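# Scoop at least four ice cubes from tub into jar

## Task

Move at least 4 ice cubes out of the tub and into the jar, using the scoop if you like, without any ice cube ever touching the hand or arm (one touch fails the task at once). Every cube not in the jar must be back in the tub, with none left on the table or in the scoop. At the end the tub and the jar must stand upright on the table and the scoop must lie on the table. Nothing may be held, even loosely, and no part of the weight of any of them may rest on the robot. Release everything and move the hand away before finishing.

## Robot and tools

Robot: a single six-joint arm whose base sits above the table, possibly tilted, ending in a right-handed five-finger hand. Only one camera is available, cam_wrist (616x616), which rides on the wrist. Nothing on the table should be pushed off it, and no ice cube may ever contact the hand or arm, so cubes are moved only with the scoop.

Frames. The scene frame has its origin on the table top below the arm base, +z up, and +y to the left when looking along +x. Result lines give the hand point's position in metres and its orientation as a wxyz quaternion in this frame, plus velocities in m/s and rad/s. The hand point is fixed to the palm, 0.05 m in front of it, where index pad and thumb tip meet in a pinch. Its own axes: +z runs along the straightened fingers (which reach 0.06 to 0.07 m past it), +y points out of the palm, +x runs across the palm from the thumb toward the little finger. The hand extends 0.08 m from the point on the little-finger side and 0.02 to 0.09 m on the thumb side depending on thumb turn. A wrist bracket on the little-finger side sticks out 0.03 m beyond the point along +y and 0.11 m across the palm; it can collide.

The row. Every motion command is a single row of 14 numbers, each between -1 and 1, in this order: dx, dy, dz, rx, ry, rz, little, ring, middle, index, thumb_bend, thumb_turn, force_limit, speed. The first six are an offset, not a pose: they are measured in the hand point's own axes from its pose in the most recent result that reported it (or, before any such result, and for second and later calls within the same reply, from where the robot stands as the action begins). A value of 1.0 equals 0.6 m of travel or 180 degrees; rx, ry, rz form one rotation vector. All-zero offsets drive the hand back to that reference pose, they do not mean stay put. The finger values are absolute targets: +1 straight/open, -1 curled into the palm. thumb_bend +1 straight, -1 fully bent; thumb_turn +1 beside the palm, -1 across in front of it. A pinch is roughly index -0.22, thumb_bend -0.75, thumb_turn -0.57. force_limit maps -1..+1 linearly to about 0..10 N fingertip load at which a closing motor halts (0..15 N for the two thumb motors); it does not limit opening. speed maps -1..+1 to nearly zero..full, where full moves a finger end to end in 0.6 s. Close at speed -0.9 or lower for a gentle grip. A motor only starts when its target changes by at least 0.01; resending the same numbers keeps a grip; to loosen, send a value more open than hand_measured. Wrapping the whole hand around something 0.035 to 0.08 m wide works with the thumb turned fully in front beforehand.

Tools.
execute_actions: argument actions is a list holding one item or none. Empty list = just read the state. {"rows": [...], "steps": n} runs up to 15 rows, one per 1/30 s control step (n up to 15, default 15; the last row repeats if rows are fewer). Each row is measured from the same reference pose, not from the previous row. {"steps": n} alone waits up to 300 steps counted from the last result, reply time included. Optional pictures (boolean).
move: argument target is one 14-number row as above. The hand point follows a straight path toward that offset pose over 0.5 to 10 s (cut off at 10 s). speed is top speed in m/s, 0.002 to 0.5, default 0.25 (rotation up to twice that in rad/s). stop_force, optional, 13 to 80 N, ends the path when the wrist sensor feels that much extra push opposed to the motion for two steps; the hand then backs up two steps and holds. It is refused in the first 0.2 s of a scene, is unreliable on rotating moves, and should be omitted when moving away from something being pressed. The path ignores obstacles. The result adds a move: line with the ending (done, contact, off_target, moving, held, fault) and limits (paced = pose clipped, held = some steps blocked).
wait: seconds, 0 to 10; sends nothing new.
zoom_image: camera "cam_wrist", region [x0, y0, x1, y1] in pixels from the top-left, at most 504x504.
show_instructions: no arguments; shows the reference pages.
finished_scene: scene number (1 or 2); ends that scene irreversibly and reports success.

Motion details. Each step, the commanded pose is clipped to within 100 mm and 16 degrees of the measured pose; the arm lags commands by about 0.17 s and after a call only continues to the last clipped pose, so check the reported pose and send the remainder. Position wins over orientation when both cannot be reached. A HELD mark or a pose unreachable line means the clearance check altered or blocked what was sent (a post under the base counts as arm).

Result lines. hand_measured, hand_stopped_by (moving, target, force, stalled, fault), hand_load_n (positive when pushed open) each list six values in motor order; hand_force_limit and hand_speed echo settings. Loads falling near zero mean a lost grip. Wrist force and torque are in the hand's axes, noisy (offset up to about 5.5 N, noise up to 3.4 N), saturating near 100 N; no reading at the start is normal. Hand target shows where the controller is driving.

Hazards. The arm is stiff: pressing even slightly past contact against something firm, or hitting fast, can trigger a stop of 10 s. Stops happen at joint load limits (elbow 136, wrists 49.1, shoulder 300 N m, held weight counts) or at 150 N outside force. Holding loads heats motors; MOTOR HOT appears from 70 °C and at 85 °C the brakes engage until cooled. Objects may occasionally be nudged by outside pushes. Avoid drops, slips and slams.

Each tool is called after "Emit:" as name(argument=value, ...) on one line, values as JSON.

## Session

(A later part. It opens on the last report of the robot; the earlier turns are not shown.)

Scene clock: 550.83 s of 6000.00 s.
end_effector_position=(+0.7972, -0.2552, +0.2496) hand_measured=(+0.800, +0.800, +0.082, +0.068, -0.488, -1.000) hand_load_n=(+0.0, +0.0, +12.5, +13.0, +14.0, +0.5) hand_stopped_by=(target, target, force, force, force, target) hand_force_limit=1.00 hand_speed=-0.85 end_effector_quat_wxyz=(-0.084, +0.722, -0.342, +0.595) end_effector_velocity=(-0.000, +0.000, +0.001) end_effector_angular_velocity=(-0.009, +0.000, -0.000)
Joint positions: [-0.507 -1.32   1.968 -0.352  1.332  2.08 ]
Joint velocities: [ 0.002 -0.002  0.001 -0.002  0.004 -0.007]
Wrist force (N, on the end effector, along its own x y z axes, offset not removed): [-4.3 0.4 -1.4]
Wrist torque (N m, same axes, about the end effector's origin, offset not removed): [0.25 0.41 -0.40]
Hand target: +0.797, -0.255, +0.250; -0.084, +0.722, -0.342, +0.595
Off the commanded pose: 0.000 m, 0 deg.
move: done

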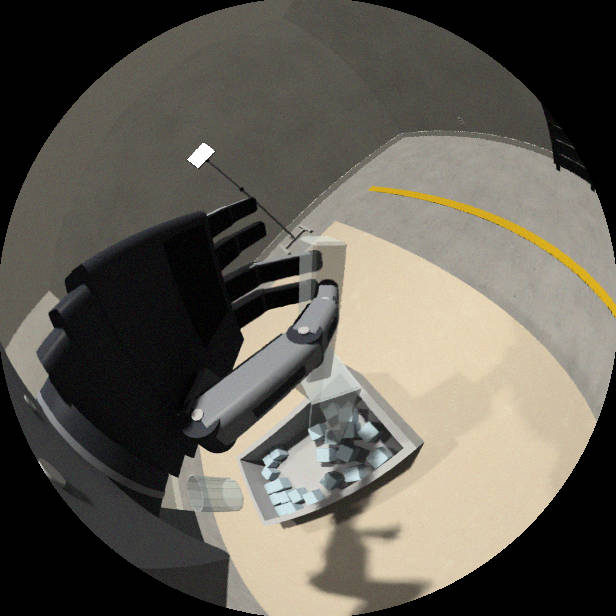

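Emit:
move(target=[-0.04,-0.03,-0.055,0,0.054,-0.097,0.8,0.8,-1,-1,-0.55,-1,1,-0.85], speed=0.08)

Emit:
zoom_image(camera="cam_wrist", region=[220,330,420,530])

Scene clock: 566.17 s of 6000.00 s.
end_effector_position=(+0.7726, -0.2182, +0.2491) hand_measured=(+0.800, +0.800, +0.082, +0.068, -0.488, -1.000) hand_load_n=(+0.0, +0.0, +12.5, +13.0, +14.0, +0.5) hand_stopped_by=(target, target, force, force, force, target) hand_force_limit=1.00 hand_speed=-0.85 end_effector_quat_wxyz=(+0.036, +0.713, -0.235, +0.660) end_effector_velocity=(-0.001, +0.001, -0.001) end_effector_angular_velocity=(-0.010, -0.000, +0.000)
Joint positions: [-0.413 -1.352  2.12  -0.635  1.486  1.822]
Joint velocities: [ 0.003  0.001  0.004 -0.009  0.004 -0.008]
Wrist force (N, on the end effector, along its own x y z axes, offset not removed): [-4.4 2.8 1.1]
Wrist torque (N m, same axes, about the end effector's origin, offset not removed): [0.49 0.36 -0.26]
Hand target: +0.773, -0.218, +0.249; +0.036, +0.713, -0.235, +0.660
Off the commanded pose: 0.000 m, 0 deg.
After step 90, 9.80 s passed at rest.
move: done

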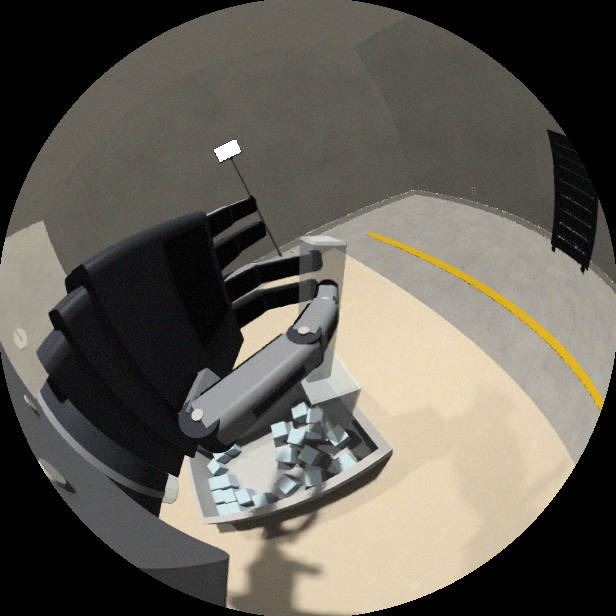

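Region (220, 330, 420, 530) of cam_wrist's 616x616 image, scaled by 2.520, with more detail than that image has.

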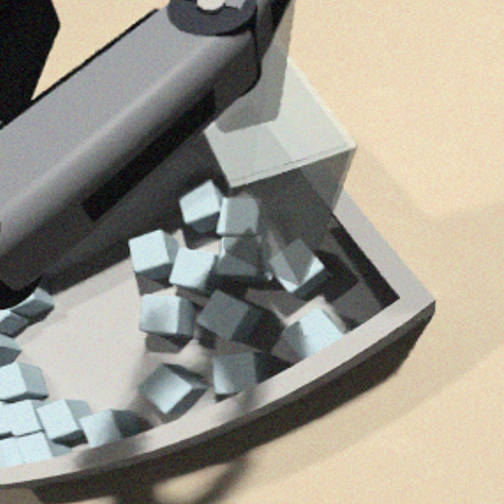

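Emit:
move(target=[0.005,0.034,-0.029,0,0,0,0.8,0.8,-1,-1,-0.55,-1,1,-0.85], speed=0.04)

Emit:
move(target=[-0.058,0.008,0.0045,0,0,0,0.8,0.8,-1,-1,-0.55,-1,1,-0.85], speed=0.025)

Emit:
zoom_image(camera="cam_wrist", region=[220,330,420,530])

Scene clock: 575.40 s of 6000.00 s.
end_effector_position=(+0.7490, -0.2308, +0.2489) hand_measured=(+0.800, +0.800, +0.082, +0.068, -0.488, -1.000) hand_load_n=(+0.0, +0.0, +12.5, +13.0, +14.0, +0.5) hand_stopped_by=(target, target, force, force, force, target) hand_force_limit=1.00 hand_speed=-0.85 end_effector_quat_wxyz=(+0.036, +0.713, -0.235, +0.660) end_effector_velocity=(-0.002, -0.001, +0.000) end_effector_angular_velocity=(+0.000, +0.000, +0.000)
Joint positions: [-0.456 -1.383  2.161 -0.644  1.444  1.816]
Joint velocities: [-0.003 -0.003  0.002  0.001 -0.004 -0.001]
Wrist force (N, on the end effector, along its own x y z axes, offset not removed): [-2.9 2.1 1.0]
Wrist torque (N m, same axes, about the end effector's origin, offset not removed): [0.36 0.16 -0.21]
Hand target: +0.749, -0.231, +0.249; +0.036, +0.713, -0.235, +0.660
Off the commanded pose: 0.000 m, 0 deg.
After step 90, 5.20 s passed at rest.
move: done

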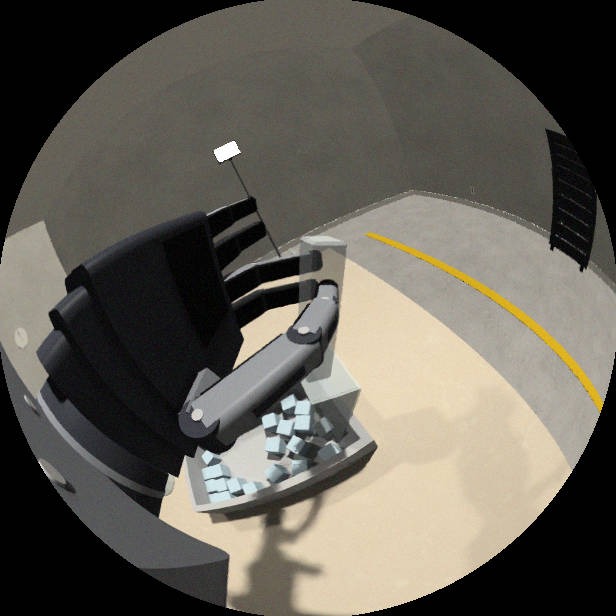

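Scene clock: 577.10 s of 6000.00 s.
end_effector_position=(+0.7490, -0.2260, +0.2142) hand_measured=(+0.800, +0.800, +0.082, +0.068, -0.488, -1.000) hand_load_n=(+0.0, +0.0, +13.0, +13.0, +14.0, +0.5) hand_stopped_by=(target, target, force, force, force, target) hand_force_limit=1.00 hand_speed=-0.85 end_effector_quat_wxyz=(+0.036, +0.713, -0.235, +0.660) end_effector_velocity=(+0.001, -0.001, -0.002) end_effector_angular_velocity=(-0.002, -0.002, -0.001)
Joint positions: [-0.448 -1.335  2.185 -0.717  1.452  1.817]
Joint velocities: [-0.     0.004  0.    -0.007  0.001 -0.001]
Wrist force (N, on the end effector, along its own x y z axes, offset not removed): [-4.0 1.3 1.9]
Wrist torque (N m, same axes, about the end effector's origin, offset not removed): [0.20 0.25 -0.24]
Hand target: +0.749, -0.226, +0.214; +0.036, +0.713, -0.235, +0.660
Off the commanded pose: 0.000 m, 0 deg.
move: done

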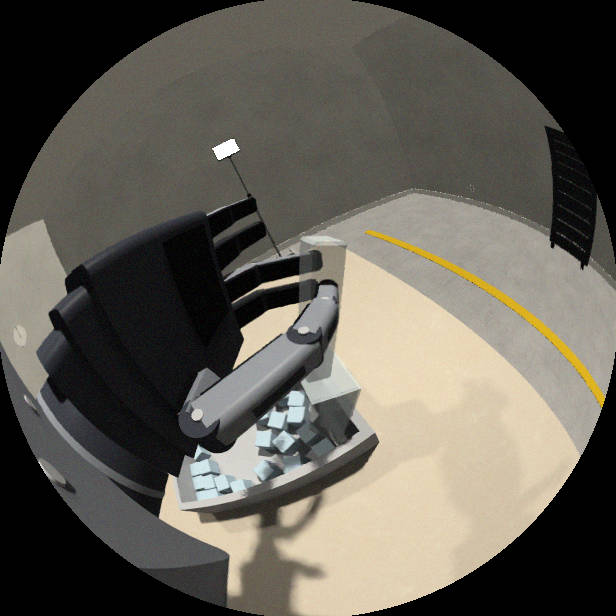

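Region (220, 330, 420, 530) of cam_wrist's 616x616 image, scaled by 2.520, with more detail than that image has.

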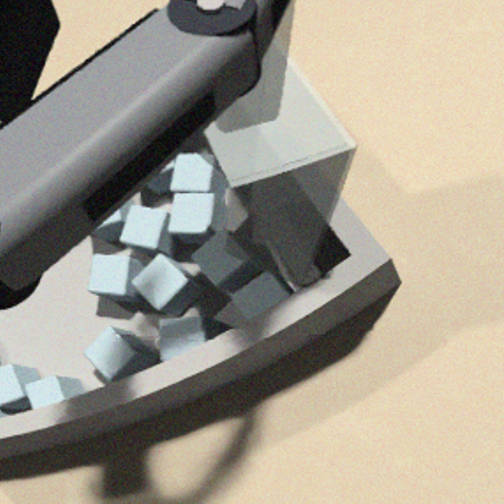

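Emit:
move(target=[-0.022,-0.012,0.016,0,0,0,0.8,0.8,-1,-1,-0.55,-1,1,-0.85], speed=0.025)

Emit:
move(target=[-0.045,0.012,0.0065,0,-0.054,0.097,0.8,0.8,-1,-1,-0.55,-1,1,-0.85], speed=0.04)

Emit:
zoom_image(camera="cam_wrist", region=[220,330,420,530])

Scene clock: 586.93 s of 6000.00 s.
end_effector_position=(+0.7602, -0.2194, +0.2024) hand_measured=(+0.800, +0.800, +0.082, +0.068, -0.488, -1.000) hand_load_n=(+0.0, +0.0, +13.0, +13.0, +14.0, +0.5) hand_stopped_by=(target, target, force, force, force, target) hand_force_limit=1.00 hand_speed=-0.85 end_effector_quat_wxyz=(+0.036, +0.713, -0.235, +0.660) end_effector_velocity=(+0.001, +0.002, -0.001) end_effector_angular_velocity=(-0.001, -0.001, +0.001)
Joint positions: [-0.426 -1.303  2.172 -0.736  1.473  1.82 ]
Joint velocities: [ 0.004  0.003 -0.001 -0.003  0.003  0.   ]
Wrist force (N, on the end effector, along its own x y z axes, offset not removed): [-2.3 0.5 0.6]
Wrist torque (N m, same axes, about the end effector's origin, offset not removed): [0.15 0.01 -0.15]
Hand target: +0.760, -0.219, +0.202; +0.036, +0.713, -0.235, +0.660
Off the commanded pose: 0.000 m, 0 deg.
After step 90, 5.83 s passed at rest.
move: done

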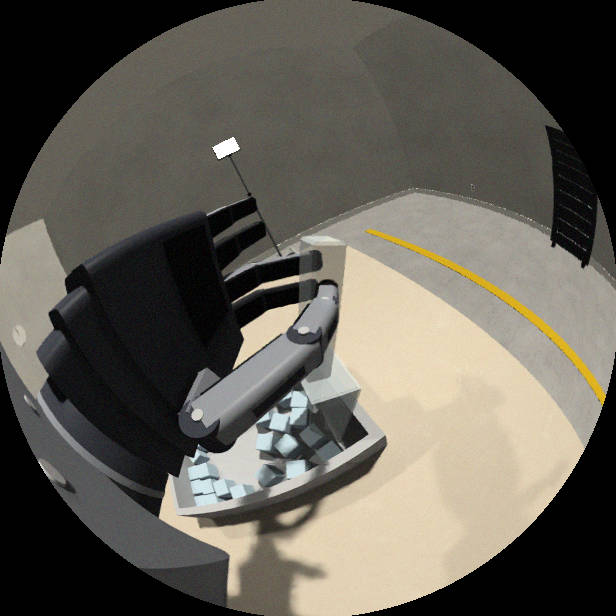

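Scene clock: 591.53 s of 6000.00 s.
end_effector_position=(+0.7605, -0.2194, +0.1742) hand_measured=(+0.800, +0.800, +0.082, +0.068, -0.488, -1.000) hand_load_n=(+0.0, +0.0, +13.0, +12.5, +14.0, +0.5) hand_stopped_by=(target, target, force, force, force, target) hand_force_limit=1.00 hand_speed=-0.85 end_effector_quat_wxyz=(-0.084, +0.722, -0.342, +0.595) end_effector_velocity=(-0.000, -0.000, -0.001) end_effector_angular_velocity=(+0.014, +0.001, -0.000)
Joint positions: [-0.486 -1.292  2.106 -0.52   1.352  2.086]
Joint velocities: [-0.003  0.001 -0.003  0.008 -0.006  0.01 ]
Wrist force (N, on the end effector, along its own x y z axes, offset not removed): [-3.4 0.3 0.9]
Wrist torque (N m, same axes, about the end effector's origin, offset not removed): [-0.04 0.20 -0.26]
Hand target: +0.761, -0.219, +0.174; -0.085, +0.722, -0.342, +0.595
Off the commanded pose: 0.000 m, 0 deg.
move: done

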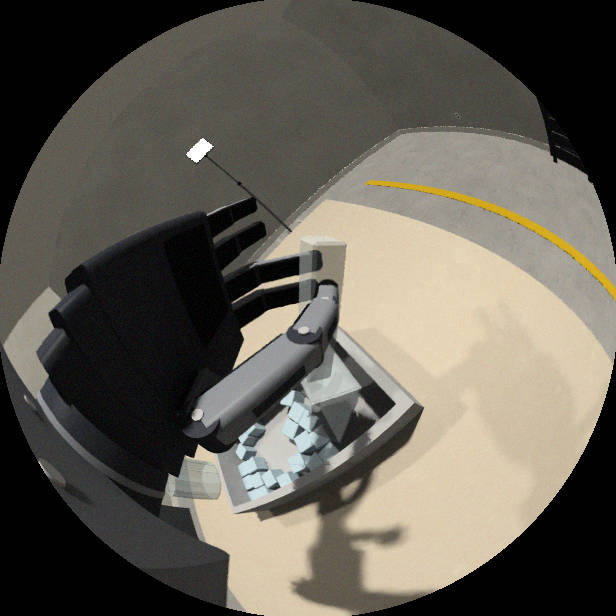

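Region (220, 330, 420, 530) of cam_wrist's 616x616 image, scaled by 2.520, with more detail than that image has.

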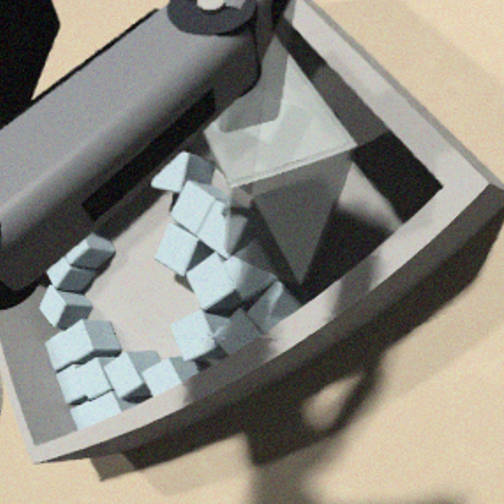

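Emit:
move(target=[-0.066,0.085,0.076,0,-0.07,0.126,0.8,0.8,-1,-1,-0.55,-1,1,-0.85], speed=0.05)

Emit:
move(target=[-0.106,-0.044,-0.0245,0,0,0,0.8,0.8,-1,-1,-0.55,-1,1,-0.85], speed=0.1)

Emit:
zoom_image(camera="cam_wrist", region=[240,350,410,520])

Scene clock: 607.50 s of 6000.00 s.
end_effector_position=(+0.7799, -0.2473, +0.1030) hand_measured=(+0.800, +0.800, +0.082, +0.068, -0.488, -1.000) hand_load_n=(+0.0, +0.0, +14.0, +10.5, +14.5, -3.5) hand_stopped_by=(target, target, force, force, force, target) hand_force_limit=1.00 hand_speed=-0.85 end_effector_quat_wxyz=(-0.235, +0.702, -0.466, +0.485) end_effector_velocity=(+0.001, -0.002, -0.000) end_effector_angular_velocity=(+0.009, -0.001, -0.000)
Joint positions: [-0.606 -1.143  1.974 -0.337  1.107  2.371]
Joint velocities: [-0.004  0.003 -0.005  0.003 -0.007  0.006]
Wrist force (N, on the end effector, along its own x y z axes, offset not removed): [-1.6 -2.8 -5.3]
Wrist torque (N m, same axes, about the end effector's origin, offset not removed): [0.26 0.08 -0.17]
Hand target: +0.780, -0.247, +0.103; -0.236, +0.702, -0.466, +0.485
Off the commanded pose: 0.000 m, 0 deg.
After step 90, 8.17 s passed at rest.
move: done

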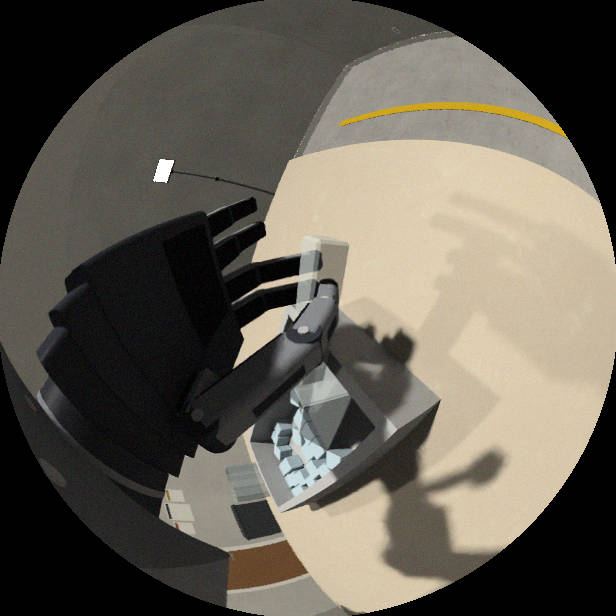

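Scene clock: 608.67 s of 6000.00 s.
end_effector_position=(+0.7718, -0.1776, +0.1005) hand_measured=(+0.800, +0.800, +0.082, +0.068, -0.488, -1.000) hand_load_n=(+0.0, +0.0, +13.0, +12.0, +15.5, -1.0) hand_stopped_by=(target, target, force, force, force, target) hand_force_limit=1.00 hand_speed=-0.85 end_effector_quat_wxyz=(-0.235, +0.702, -0.466, +0.485) end_effector_velocity=(-0.000, +0.002, -0.000) end_effector_angular_velocity=(+0.000, +0.000, -0.000)
Joint positions: [-0.513 -1.18   2.038 -0.384  1.189  2.419]
Joint velocities: [ 0.003 -0.001  0.002 -0.002  0.003  0.002]
Wrist force (N, on the end effector, along its own x y z axes, offset not removed): [0.9 1.3 2.7]
Wrist torque (N m, same axes, about the end effector's origin, offset not removed): [0.04 0.05 -0.35]
Hand target: +0.772, -0.177, +0.100; -0.235, +0.702, -0.466, +0.485
Off the commanded pose: 0.000 m, 0 deg.
move: done

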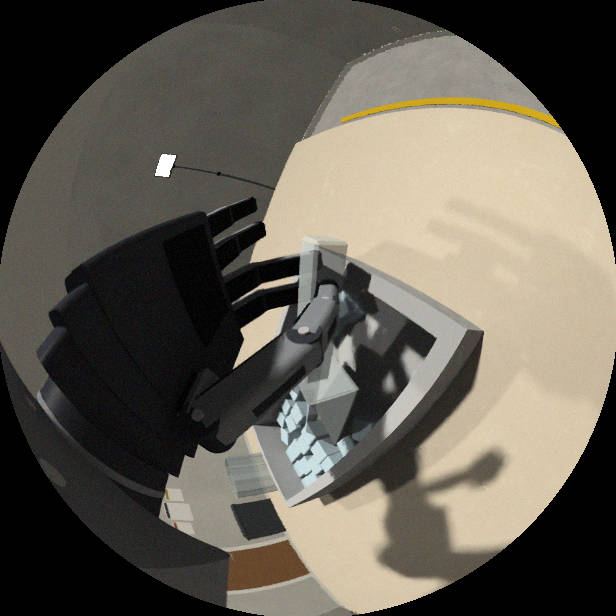

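Region (240, 350, 410, 520) of cam_wrist's 616x616 image, scaled by 2.965, with more detail than that image has.

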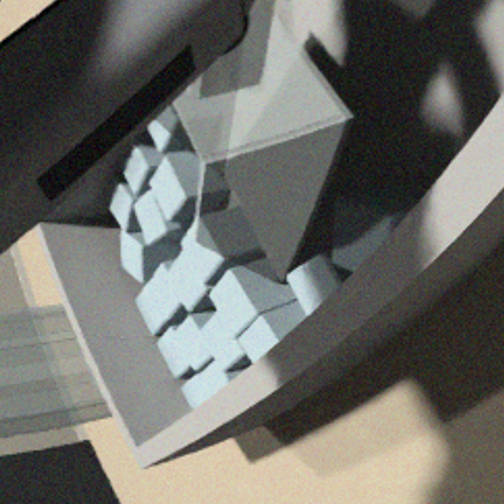

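Emit:
move(target=[0.012,0.0055,0.003,0,0.008,-0.0145,0.8,0.8,-1,-1,-0.55,-1,1,-0.85], speed=0.03)

Emit:
move(target=[-0.058,-0.029,-0.016,0,0,0,0.8,0.8,-1,-1,-0.55,-1,1,-0.85], speed=0.03)

Emit:
zoom_image(camera="cam_wrist", region=[240,350,410,520])

Scene clock: 617.07 s of 6000.00 s.
end_effector_position=(+0.7727, -0.1855, +0.1005) hand_measured=(+0.800, +0.800, +0.082, +0.068, -0.488, -1.000) hand_load_n=(+0.0, +0.0, +12.0, +12.0, +15.0, -0.5) hand_stopped_by=(target, target, force, force, force, target) hand_force_limit=1.00 hand_speed=-0.85 end_effector_quat_wxyz=(-0.219, +0.706, -0.453, +0.499) end_effector_velocity=(+0.001, -0.002, +0.000) end_effector_angular_velocity=(-0.011, -0.003, +0.000)
Joint positions: [-0.512 -1.18   2.043 -0.408  1.208  2.381]
Joint velocities: [ 0.001  0.001  0.    -0.006  0.004 -0.007]
Wrist force (N, on the end effector, along its own x y z axes, offset not removed): [-2.9 0.8 0.8]
Wrist torque (N m, same axes, about the end effector's origin, offset not removed): [0.30 0.05 0.09]
Hand target: +0.773, -0.186, +0.100; -0.219, +0.706, -0.452, +0.499
Off the commanded pose: 0.000 m, 0 deg.
After step 90, 4.30 s passed at rest.
move: done

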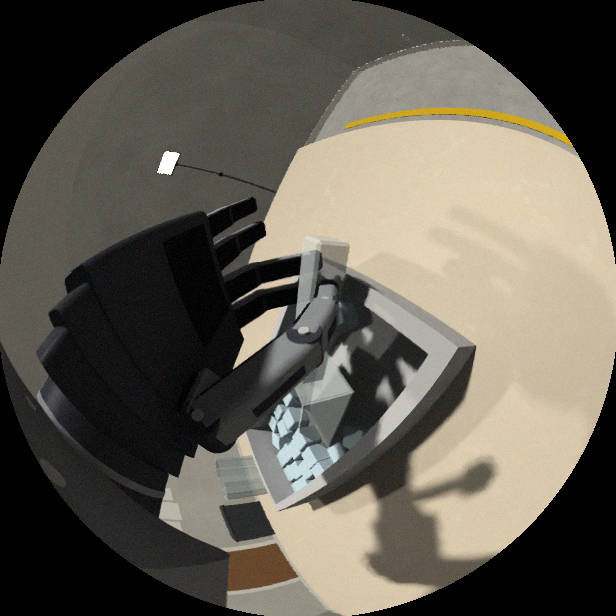

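Scene clock: 618.73 s of 6000.00 s.
end_effector_position=(+0.7681, -0.1459, +0.1000) hand_measured=(+0.800, +0.800, +0.082, +0.068, -0.488, -1.000) hand_load_n=(+0.0, +0.0, +11.5, +12.0, +16.5, -0.5) hand_stopped_by=(target, target, force, force, force, target) hand_force_limit=1.00 hand_speed=-0.85 end_effector_quat_wxyz=(-0.219, +0.706, -0.453, +0.499) end_effector_velocity=(-0.000, +0.002, +0.000) end_effector_angular_velocity=(-0.000, -0.001, -0.001)
Joint positions: [-0.454 -1.197  2.071 -0.427  1.261  2.408]
Joint velocities: [ 0.002 -0.001  0.002 -0.002  0.003  0.002]
Wrist force (N, on the end effector, along its own x y z axes, offset not removed): [1.0 0.8 0.1]
Wrist torque (N m, same axes, about the end effector's origin, offset not removed): [0.40 0.43 -0.10]
Hand target: +0.768, -0.146, +0.100; -0.219, +0.706, -0.453, +0.499
Off the commanded pose: 0.000 m, 0 deg.
move: done

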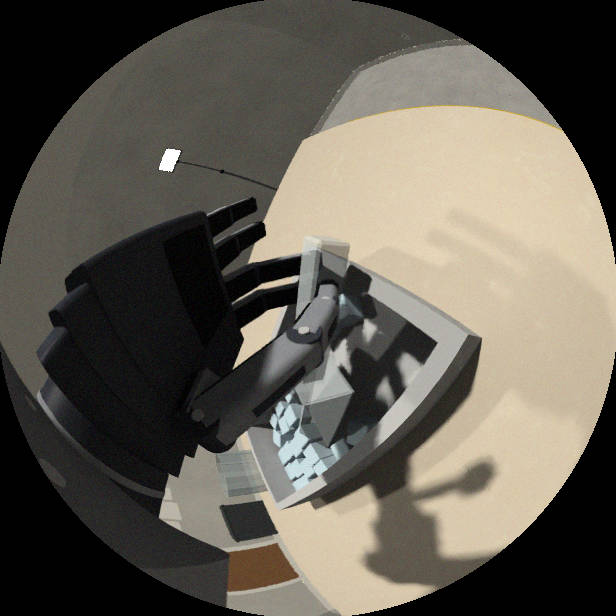

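Region (240, 350, 410, 520) of cam_wrist's 616x616 image, scaled by 2.965, with more detail than that image has.

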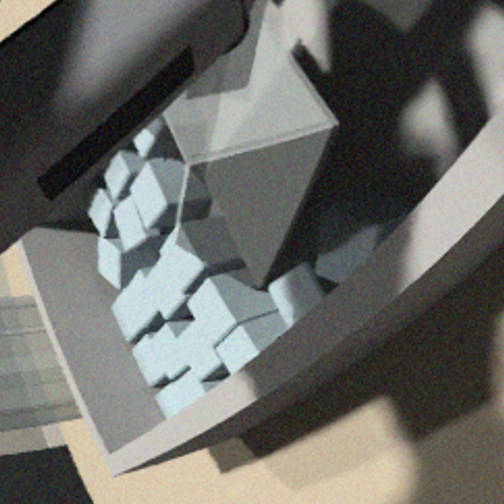

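Emit:
move(target=[-0.003,-0.009,0.012,0,0,0,0.8,0.8,-1,-1,-0.55,-1,1,-0.85], speed=0.01)

Emit:
move(target=[-0.029,-0.0145,-0.008,0,0,0,0.8,0.8,-1,-1,-0.55,-1,1,-0.85], speed=0.02)

Emit:
zoom_image(camera="cam_wrist", region=[240,350,410,520])

Scene clock: 628.40 s of 6000.00 s.
end_effector_position=(+0.7765, -0.1427, +0.1003) hand_measured=(+0.800, +0.800, +0.082, +0.068, -0.488, -1.000) hand_load_n=(+0.0, +0.0, +14.5, +7.5, +17.0, -5.5) hand_stopped_by=(target, target, force, force, force, target) hand_force_limit=1.00 hand_speed=-0.85 end_effector_quat_wxyz=(-0.219, +0.706, -0.453, +0.499) end_effector_velocity=(+0.001, +0.001, -0.001) end_effector_angular_velocity=(+0.001, +0.001, +0.000)
Joint positions: [-0.441 -1.188  2.056 -0.423  1.272  2.414]
Joint velocities: [ 0.002  0.002 -0.002  0.001  0.002  0.001]
Wrist force (N, on the end effector, along its own x y z axes, offset not removed): [0.7 1.9 -1.3]
Wrist torque (N m, same axes, about the end effector's origin, offset not removed): [0.42 0.11 -0.33]
Hand target: +0.777, -0.143, +0.100; -0.219, +0.706, -0.453, +0.499
Off the commanded pose: 0.000 m, 0 deg.
After step 90, 5.53 s passed at rest.
move: done

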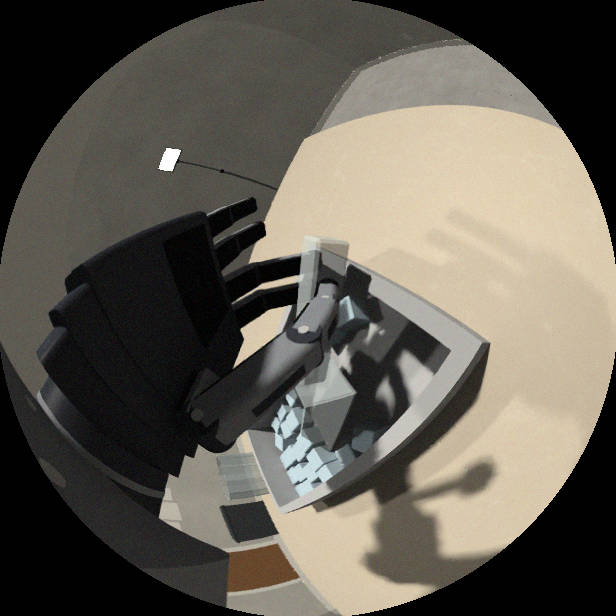

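Scene clock: 629.70 s of 6000.00 s.
end_effector_position=(+0.7742, -0.1230, +0.1001) hand_measured=(+0.800, +0.800, +0.082, +0.068, -0.488, -1.000) hand_load_n=(+0.0, +0.0, +12.5, +10.5, +16.5, -2.0) hand_stopped_by=(target, target, force, force, force, target) hand_force_limit=1.00 hand_speed=-0.85 end_effector_quat_wxyz=(-0.219, +0.706, -0.453, +0.499) end_effector_velocity=(+0.000, +0.002, -0.000) end_effector_angular_velocity=(+0.000, +0.000, -0.000)
Joint positions: [-0.411 -1.196  2.068 -0.431  1.299  2.428]
Joint velocities: [ 0.003  0.     0.    -0.001  0.003  0.001]
Wrist force (N, on the end effector, along its own x y z axes, offset not removed): [3.2 0.7 1.0]
Wrist torque (N m, same axes, about the end effector's origin, offset not removed): [0.34 -0.04 0.03]
Hand target: +0.774, -0.123, +0.100; -0.219, +0.706, -0.453, +0.499
Off the commanded pose: 0.000 m, 0 deg.
move: done

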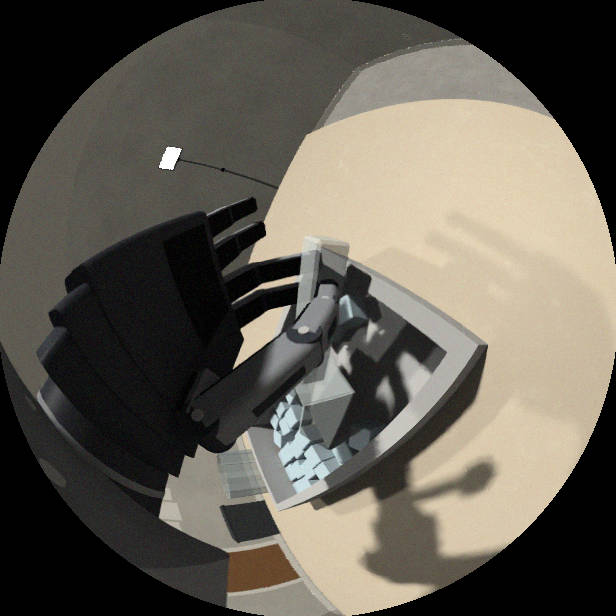

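Region (240, 350, 410, 520) of cam_wrist's 616x616 image, scaled by 2.965, with more detail than that image has.

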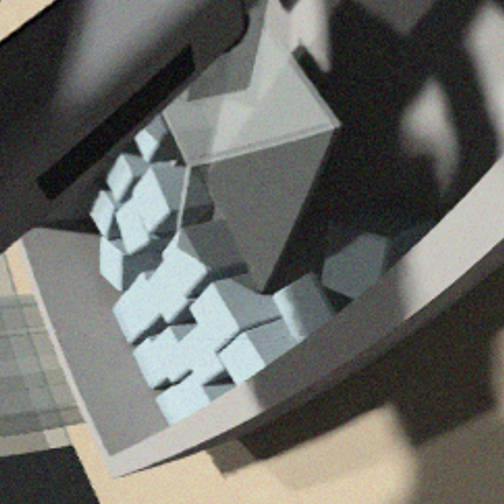

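Emit:
move(target=[0.029,0.036,-0.03,-0.038,0.041,0.024,0.8,0.8,-1,-1,-0.55,-1,1,-0.85], speed=0.04)

Emit:
move(target=[-0.059,-0.021,-0.0255,0,0,0,0.8,0.8,-1,-1,-0.55,-1,1,-0.85], speed=0.03)

Emit:
zoom_image(camera="cam_wrist", region=[240,350,410,520])

Scene clock: 642.97 s of 6000.00 s.
end_effector_position=(+0.7507, -0.1459, +0.0998) hand_measured=(+0.800, +0.800, +0.082, +0.068, -0.488, -1.000) hand_load_n=(+0.0, +0.0, +12.0, +12.0, +15.0, -1.0) hand_stopped_by=(target, target, force, force, force, target) hand_force_limit=1.00 hand_speed=-0.85 end_effector_quat_wxyz=(-0.166, +0.667, -0.520, +0.507) end_effector_velocity=(-0.002, -0.001, -0.001) end_effector_angular_velocity=(+0.002, +0.004, -0.014)
Joint positions: [-0.391 -1.213  2.082 -0.416  1.491  2.509]
Joint velocities: [0.002 0.    0.001 0.002 0.014 0.007]
Wrist force (N, on the end effector, along its own x y z axes, offset not removed): [-3.1 -0.7 -2.8]
Wrist torque (N m, same axes, about the end effector's origin, offset not removed): [0.28 0.07 0.03]
Hand target: +0.751, -0.146, +0.100; -0.166, +0.667, -0.521, +0.507
Off the commanded pose: 0.000 m, 0 deg.
After step 90, 7.63 s passed at rest.
move: done

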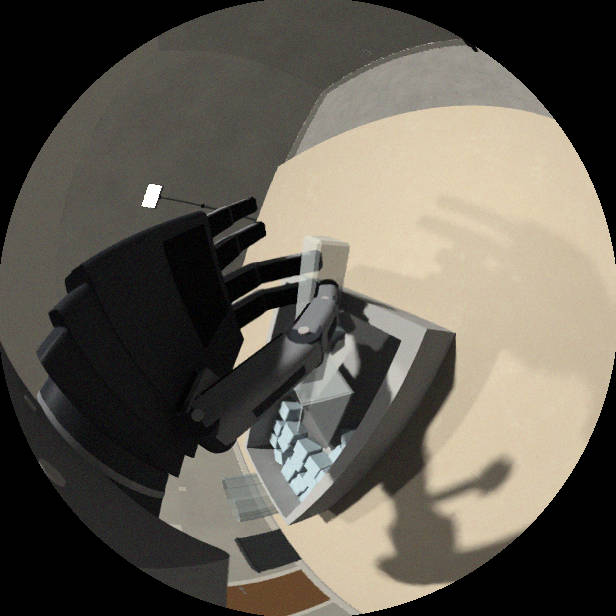

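Scene clock: 644.63 s of 6000.00 s.
end_effector_position=(+0.7463, -0.1057, +0.0981) hand_measured=(+0.800, +0.800, +0.082, +0.068, -0.488, -1.000) hand_load_n=(+0.0, +0.0, +10.5, +13.0, +16.5, +0.5) hand_stopped_by=(target, target, force, force, force, target) hand_force_limit=1.00 hand_speed=-0.85 end_effector_quat_wxyz=(-0.166, +0.667, -0.520, +0.507) end_effector_velocity=(-0.001, +0.003, -0.001) end_effector_angular_velocity=(+0.003, +0.002, -0.001)
Joint positions: [-0.324 -1.221  2.099 -0.427  1.551  2.538]
Joint velocities: [0.003 0.    0.002 0.001 0.003 0.003]
Wrist force (N, on the end effector, along its own x y z axes, offset not removed): [3.5 -0.8 1.7]
Wrist torque (N m, same axes, about the end effector's origin, offset not removed): [0.06 0.06 0.18]
Hand target: +0.746, -0.106, +0.098; -0.166, +0.667, -0.520, +0.507
Off the commanded pose: 0.000 m, 0 deg.
move: done

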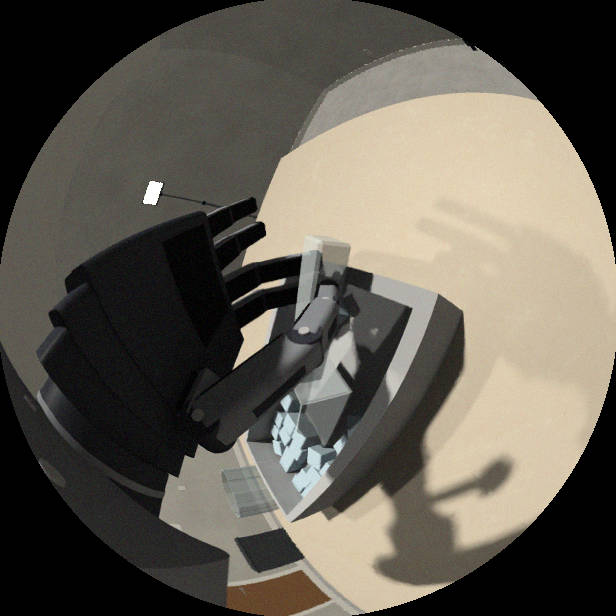

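Region (240, 350, 410, 520) of cam_wrist's 616x616 image, scaled by 2.965, with more detail than that image has.

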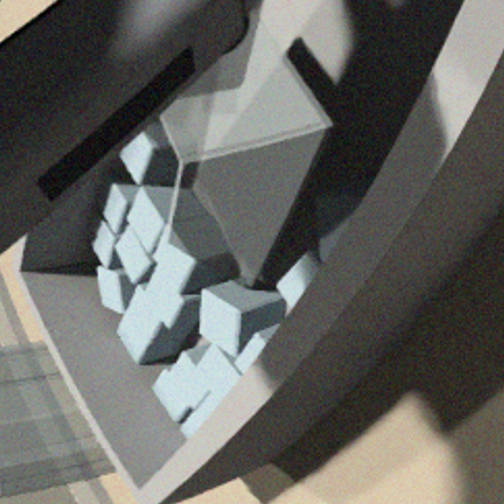

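Wedging into the gap. Continue.

Emit:
move(target=[-0.036,-0.016,-0.014,0,0,0,0.8,0.8,-1,-1,-0.55,-1,1,-0.85], speed=0.03)

Emit:
zoom_image(camera="cam_wrist", region=[240,350,410,520])

Scene clock: 649.80 s of 6000.00 s.
end_effector_position=(+0.7454, -0.0809, +0.0980) hand_measured=(+0.800, +0.800, +0.082, +0.068, -0.488, -1.000) hand_load_n=(+0.0, +0.0, +10.5, +12.5, +16.5, +0.5) hand_stopped_by=(target, target, force, force, force, target) hand_force_limit=1.00 hand_speed=-0.85 end_effector_quat_wxyz=(-0.166, +0.667, -0.520, +0.507) end_effector_velocity=(+0.001, +0.001, +0.002) end_effector_angular_velocity=(-0.001, -0.002, -0.000)
Joint positions: [-0.28  -1.223  2.102 -0.428  1.59   2.558]
Joint velocities: [ 0.003 -0.001 -0.001  0.     0.003  0.001]
Wrist force (N, on the end effector, along its own x y z axes, offset not removed): [1.8 -0.8 -0.1]
Wrist torque (N m, same axes, about the end effector's origin, offset not removed): [0.19 0.22 0.00]
Hand target: +0.745, -0.081, +0.098; -0.166, +0.667, -0.520, +0.507
Off the commanded pose: 0.000 m, 0 deg.
After step 90, 1.00 s passed at rest.
move: done

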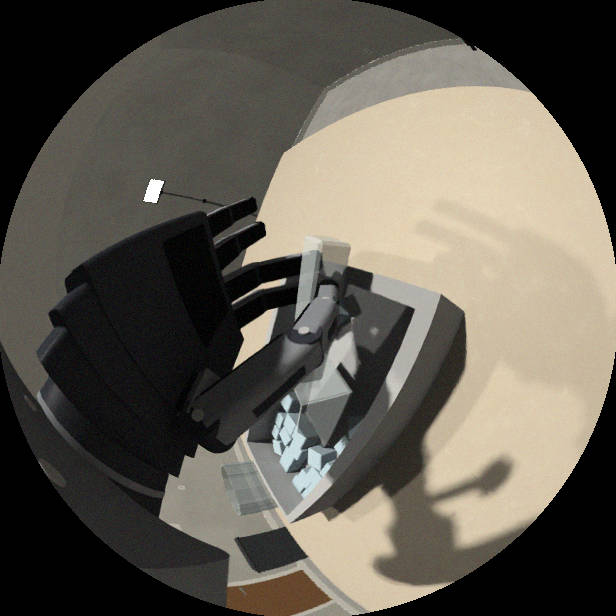

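Region (240, 350, 410, 520) of cam_wrist's 616x616 image, scaled by 2.965, with more detail than that image has.

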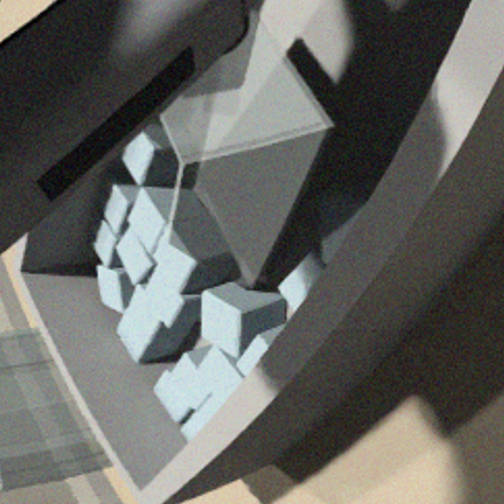

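Emit:
move(target=[0.03,-0.02,0.03,0.02,-0.05,0.02,0.8,0.8,-0.9,-0.9,-0.55,-1,1,-0.85], speed=0.06)

Emit:
move(target=[0.085,0.032,0.018,0,0,0,0.8,0.8,-0.9,-0.9,-0.55,-1,1,-0.85], speed=0.05)

Emit:
move(target=[0.23,0.086,0.05,0,0,0,0.8,0.8,-0.9,-0.9,-0.55,-1,1,-0.85], speed=0.45)

Emit:
zoom_image(camera="cam_wrist", region=[240,350,410,520])

Scene clock: 668.23 s of 6000.00 s.
end_effector_position=(+0.7659, -0.0970, +0.1082) hand_measured=(+0.800, +0.800, +0.082, +0.068, -0.488, -1.000) hand_load_n=(+0.0, +0.0, +12.0, +13.0, +14.5, +0.0) hand_stopped_by=(target, target, force, force, force, target) hand_force_limit=1.00 hand_speed=-0.85 end_effector_quat_wxyz=(-0.242, +0.682, -0.510, +0.464) end_effector_velocity=(+0.002, -0.002, +0.002) end_effector_angular_velocity=(+0.007, -0.002, +0.007)
Joint positions: [-0.384 -1.216  2.056 -0.35   1.333  2.569]
Joint velocities: [-0.007 -0.    -0.004  0.005 -0.016  0.   ]
Wrist force (N, on the end effector, along its own x y z axes, offset not removed): [-2.5 2.3 1.3]
Wrist torque (N m, same axes, about the end effector's origin, offset not removed): [0.33 0.14 -0.20]
Hand target: +0.766, -0.097, +0.108; -0.243, +0.683, -0.510, +0.463
Off the commanded pose: 0.000 m, 0 deg.
After step 90, 13.63 s passed at rest.
move: done

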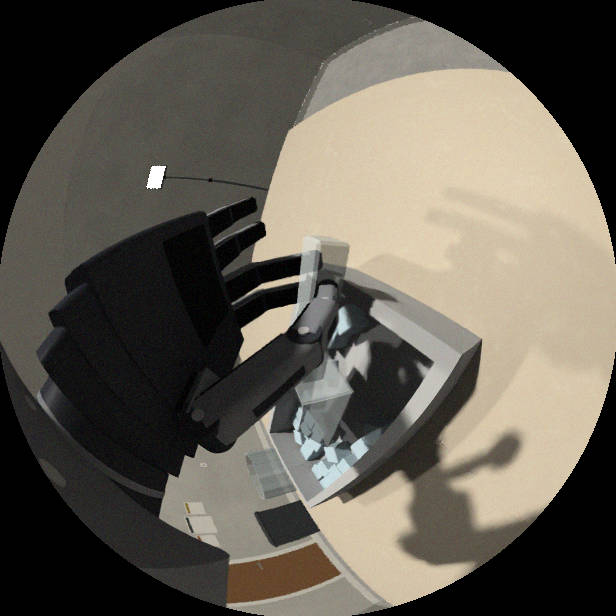

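Scene clock: 669.70 s of 6000.00 s.
end_effector_position=(+0.7688, -0.1522, +0.1075) hand_measured=(+0.800, +0.800, +0.082, +0.068, -0.488, -1.000) hand_load_n=(+0.0, +0.0, +12.0, +13.0, +14.5, +0.0) hand_stopped_by=(target, target, force, force, force, target) hand_force_limit=1.00 hand_speed=-0.85 end_effector_quat_wxyz=(-0.242, +0.682, -0.510, +0.464) end_effector_velocity=(+0.002, -0.003, +0.002) end_effector_angular_velocity=(-0.001, -0.003, +0.001)
Joint positions: [-0.472 -1.197  2.03  -0.331  1.256  2.525]
Joint velocities: [-0.003  0.001 -0.004  0.001 -0.003 -0.001]
Wrist force (N, on the end effector, along its own x y z axes, offset not removed): [-1.1 1.8 1.0]
Wrist torque (N m, same axes, about the end effector's origin, offset not removed): [0.21 -0.03 -0.14]
Hand target: +0.769, -0.152, +0.107; -0.242, +0.682, -0.510, +0.464
Off the commanded pose: 0.000 m, 0 deg.
move: done

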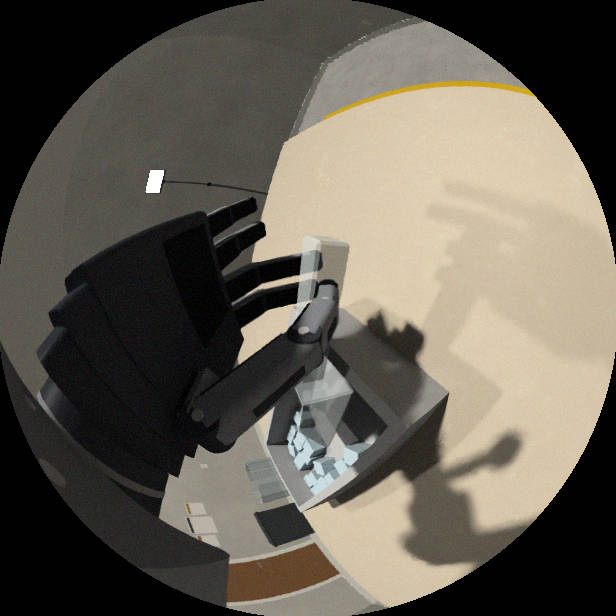

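Scene clock: 670.73 s of 6000.00 s.
end_effector_position=(+0.7777, -0.3021, +0.1055) hand_measured=(+0.800, +0.800, +0.082, +0.068, -0.488, -1.000) hand_load_n=(+0.0, +0.0, +12.0, +13.0, +13.5, +2.0) hand_stopped_by=(target, target, force, force, force, target) hand_force_limit=1.00 hand_speed=-0.85 end_effector_quat_wxyz=(-0.242, +0.683, -0.510, +0.464) end_effector_velocity=(+0.001, -0.004, +0.001) end_effector_angular_velocity=(-0.002, -0.002, +0.000)
Joint positions: [-0.674 -1.114  1.905 -0.247  1.081  2.415]
Joint velocities: [-0.003  0.002 -0.005  0.002 -0.003 -0.002]
Wrist force (N, on the end effector, along its own x y z axes, offset not removed): [-5.7 -0.9 -2.0]
Wrist torque (N m, same axes, about the end effector's origin, offset not removed): [0.23 0.14 -0.14]
Hand target: +0.778, -0.302, +0.106; -0.242, +0.683, -0.510, +0.464
Off the commanded pose: 0.000 m, 0 deg.
move: done

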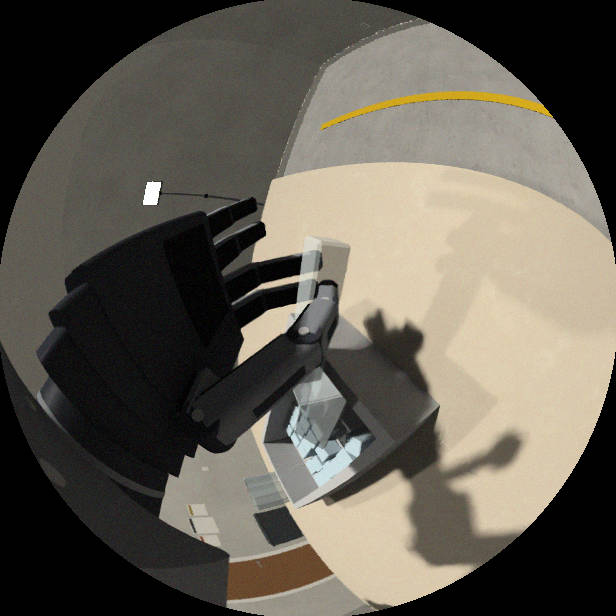

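Region (240, 350, 410, 520) of cam_wrist's 616x616 image, scaled by 2.965, with more detail than that image has.

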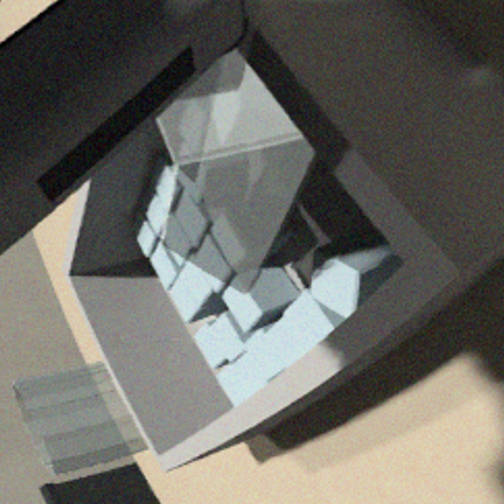

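Emit:
move(target=[0.03,-0.17,-0.098,0,0.097,-0.168,0.8,0.8,-0.9,-0.9,-0.55,-1,1,-0.85], speed=0.12)

Emit:
zoom_image(camera="cam_wrist", region=[200,320,420,540])

Scene clock: 682.27 s of 6000.00 s.
end_effector_position=(+0.7749, -0.2734, +0.2211) hand_measured=(+0.800, +0.800, +0.082, +0.068, -0.488, -1.000) hand_load_n=(+0.0, +0.0, +12.5, +12.5, +14.0, +1.0) hand_stopped_by=(target, target, force, force, force, target) hand_force_limit=1.00 hand_speed=-0.85 end_effector_quat_wxyz=(-0.035, +0.714, -0.346, +0.607) end_effector_velocity=(+0.000, +0.000, +0.002) end_effector_angular_velocity=(-0.010, -0.001, -0.001)
Joint positions: [-0.509 -1.306  2.027 -0.45   1.418  2.035]
Joint velocities: [ 0.002 -0.002  0.001 -0.004  0.005 -0.007]
Wrist force (N, on the end effector, along its own x y z axes, offset not removed): [-2.6 1.7 0.8]
Wrist torque (N m, same axes, about the end effector's origin, offset not removed): [0.21 0.09 -0.24]
Hand target: +0.775, -0.273, +0.221; -0.034, +0.714, -0.346, +0.608
Off the commanded pose: 0.000 m, 0 deg.
After step 90, 5.60 s passed at rest.
move: done

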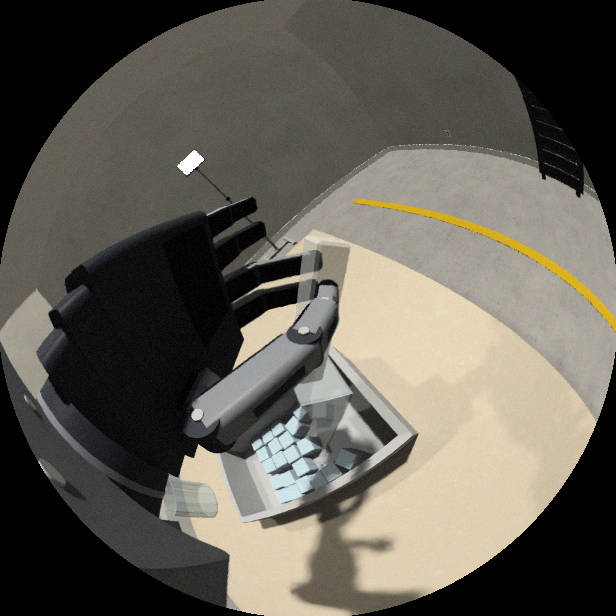

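Region (200, 320, 420, 540) of cam_wrist's 616x616 image, scaled by 2.291, with more detail than that image has.

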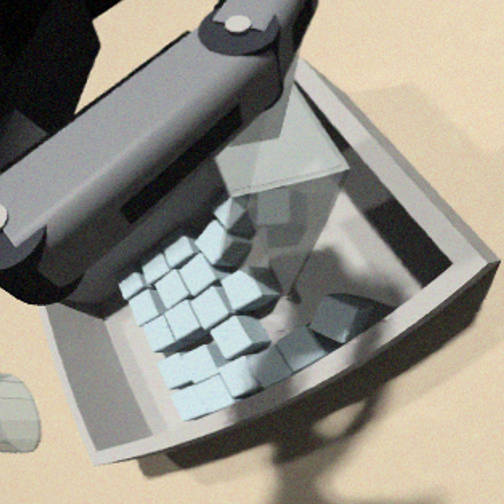

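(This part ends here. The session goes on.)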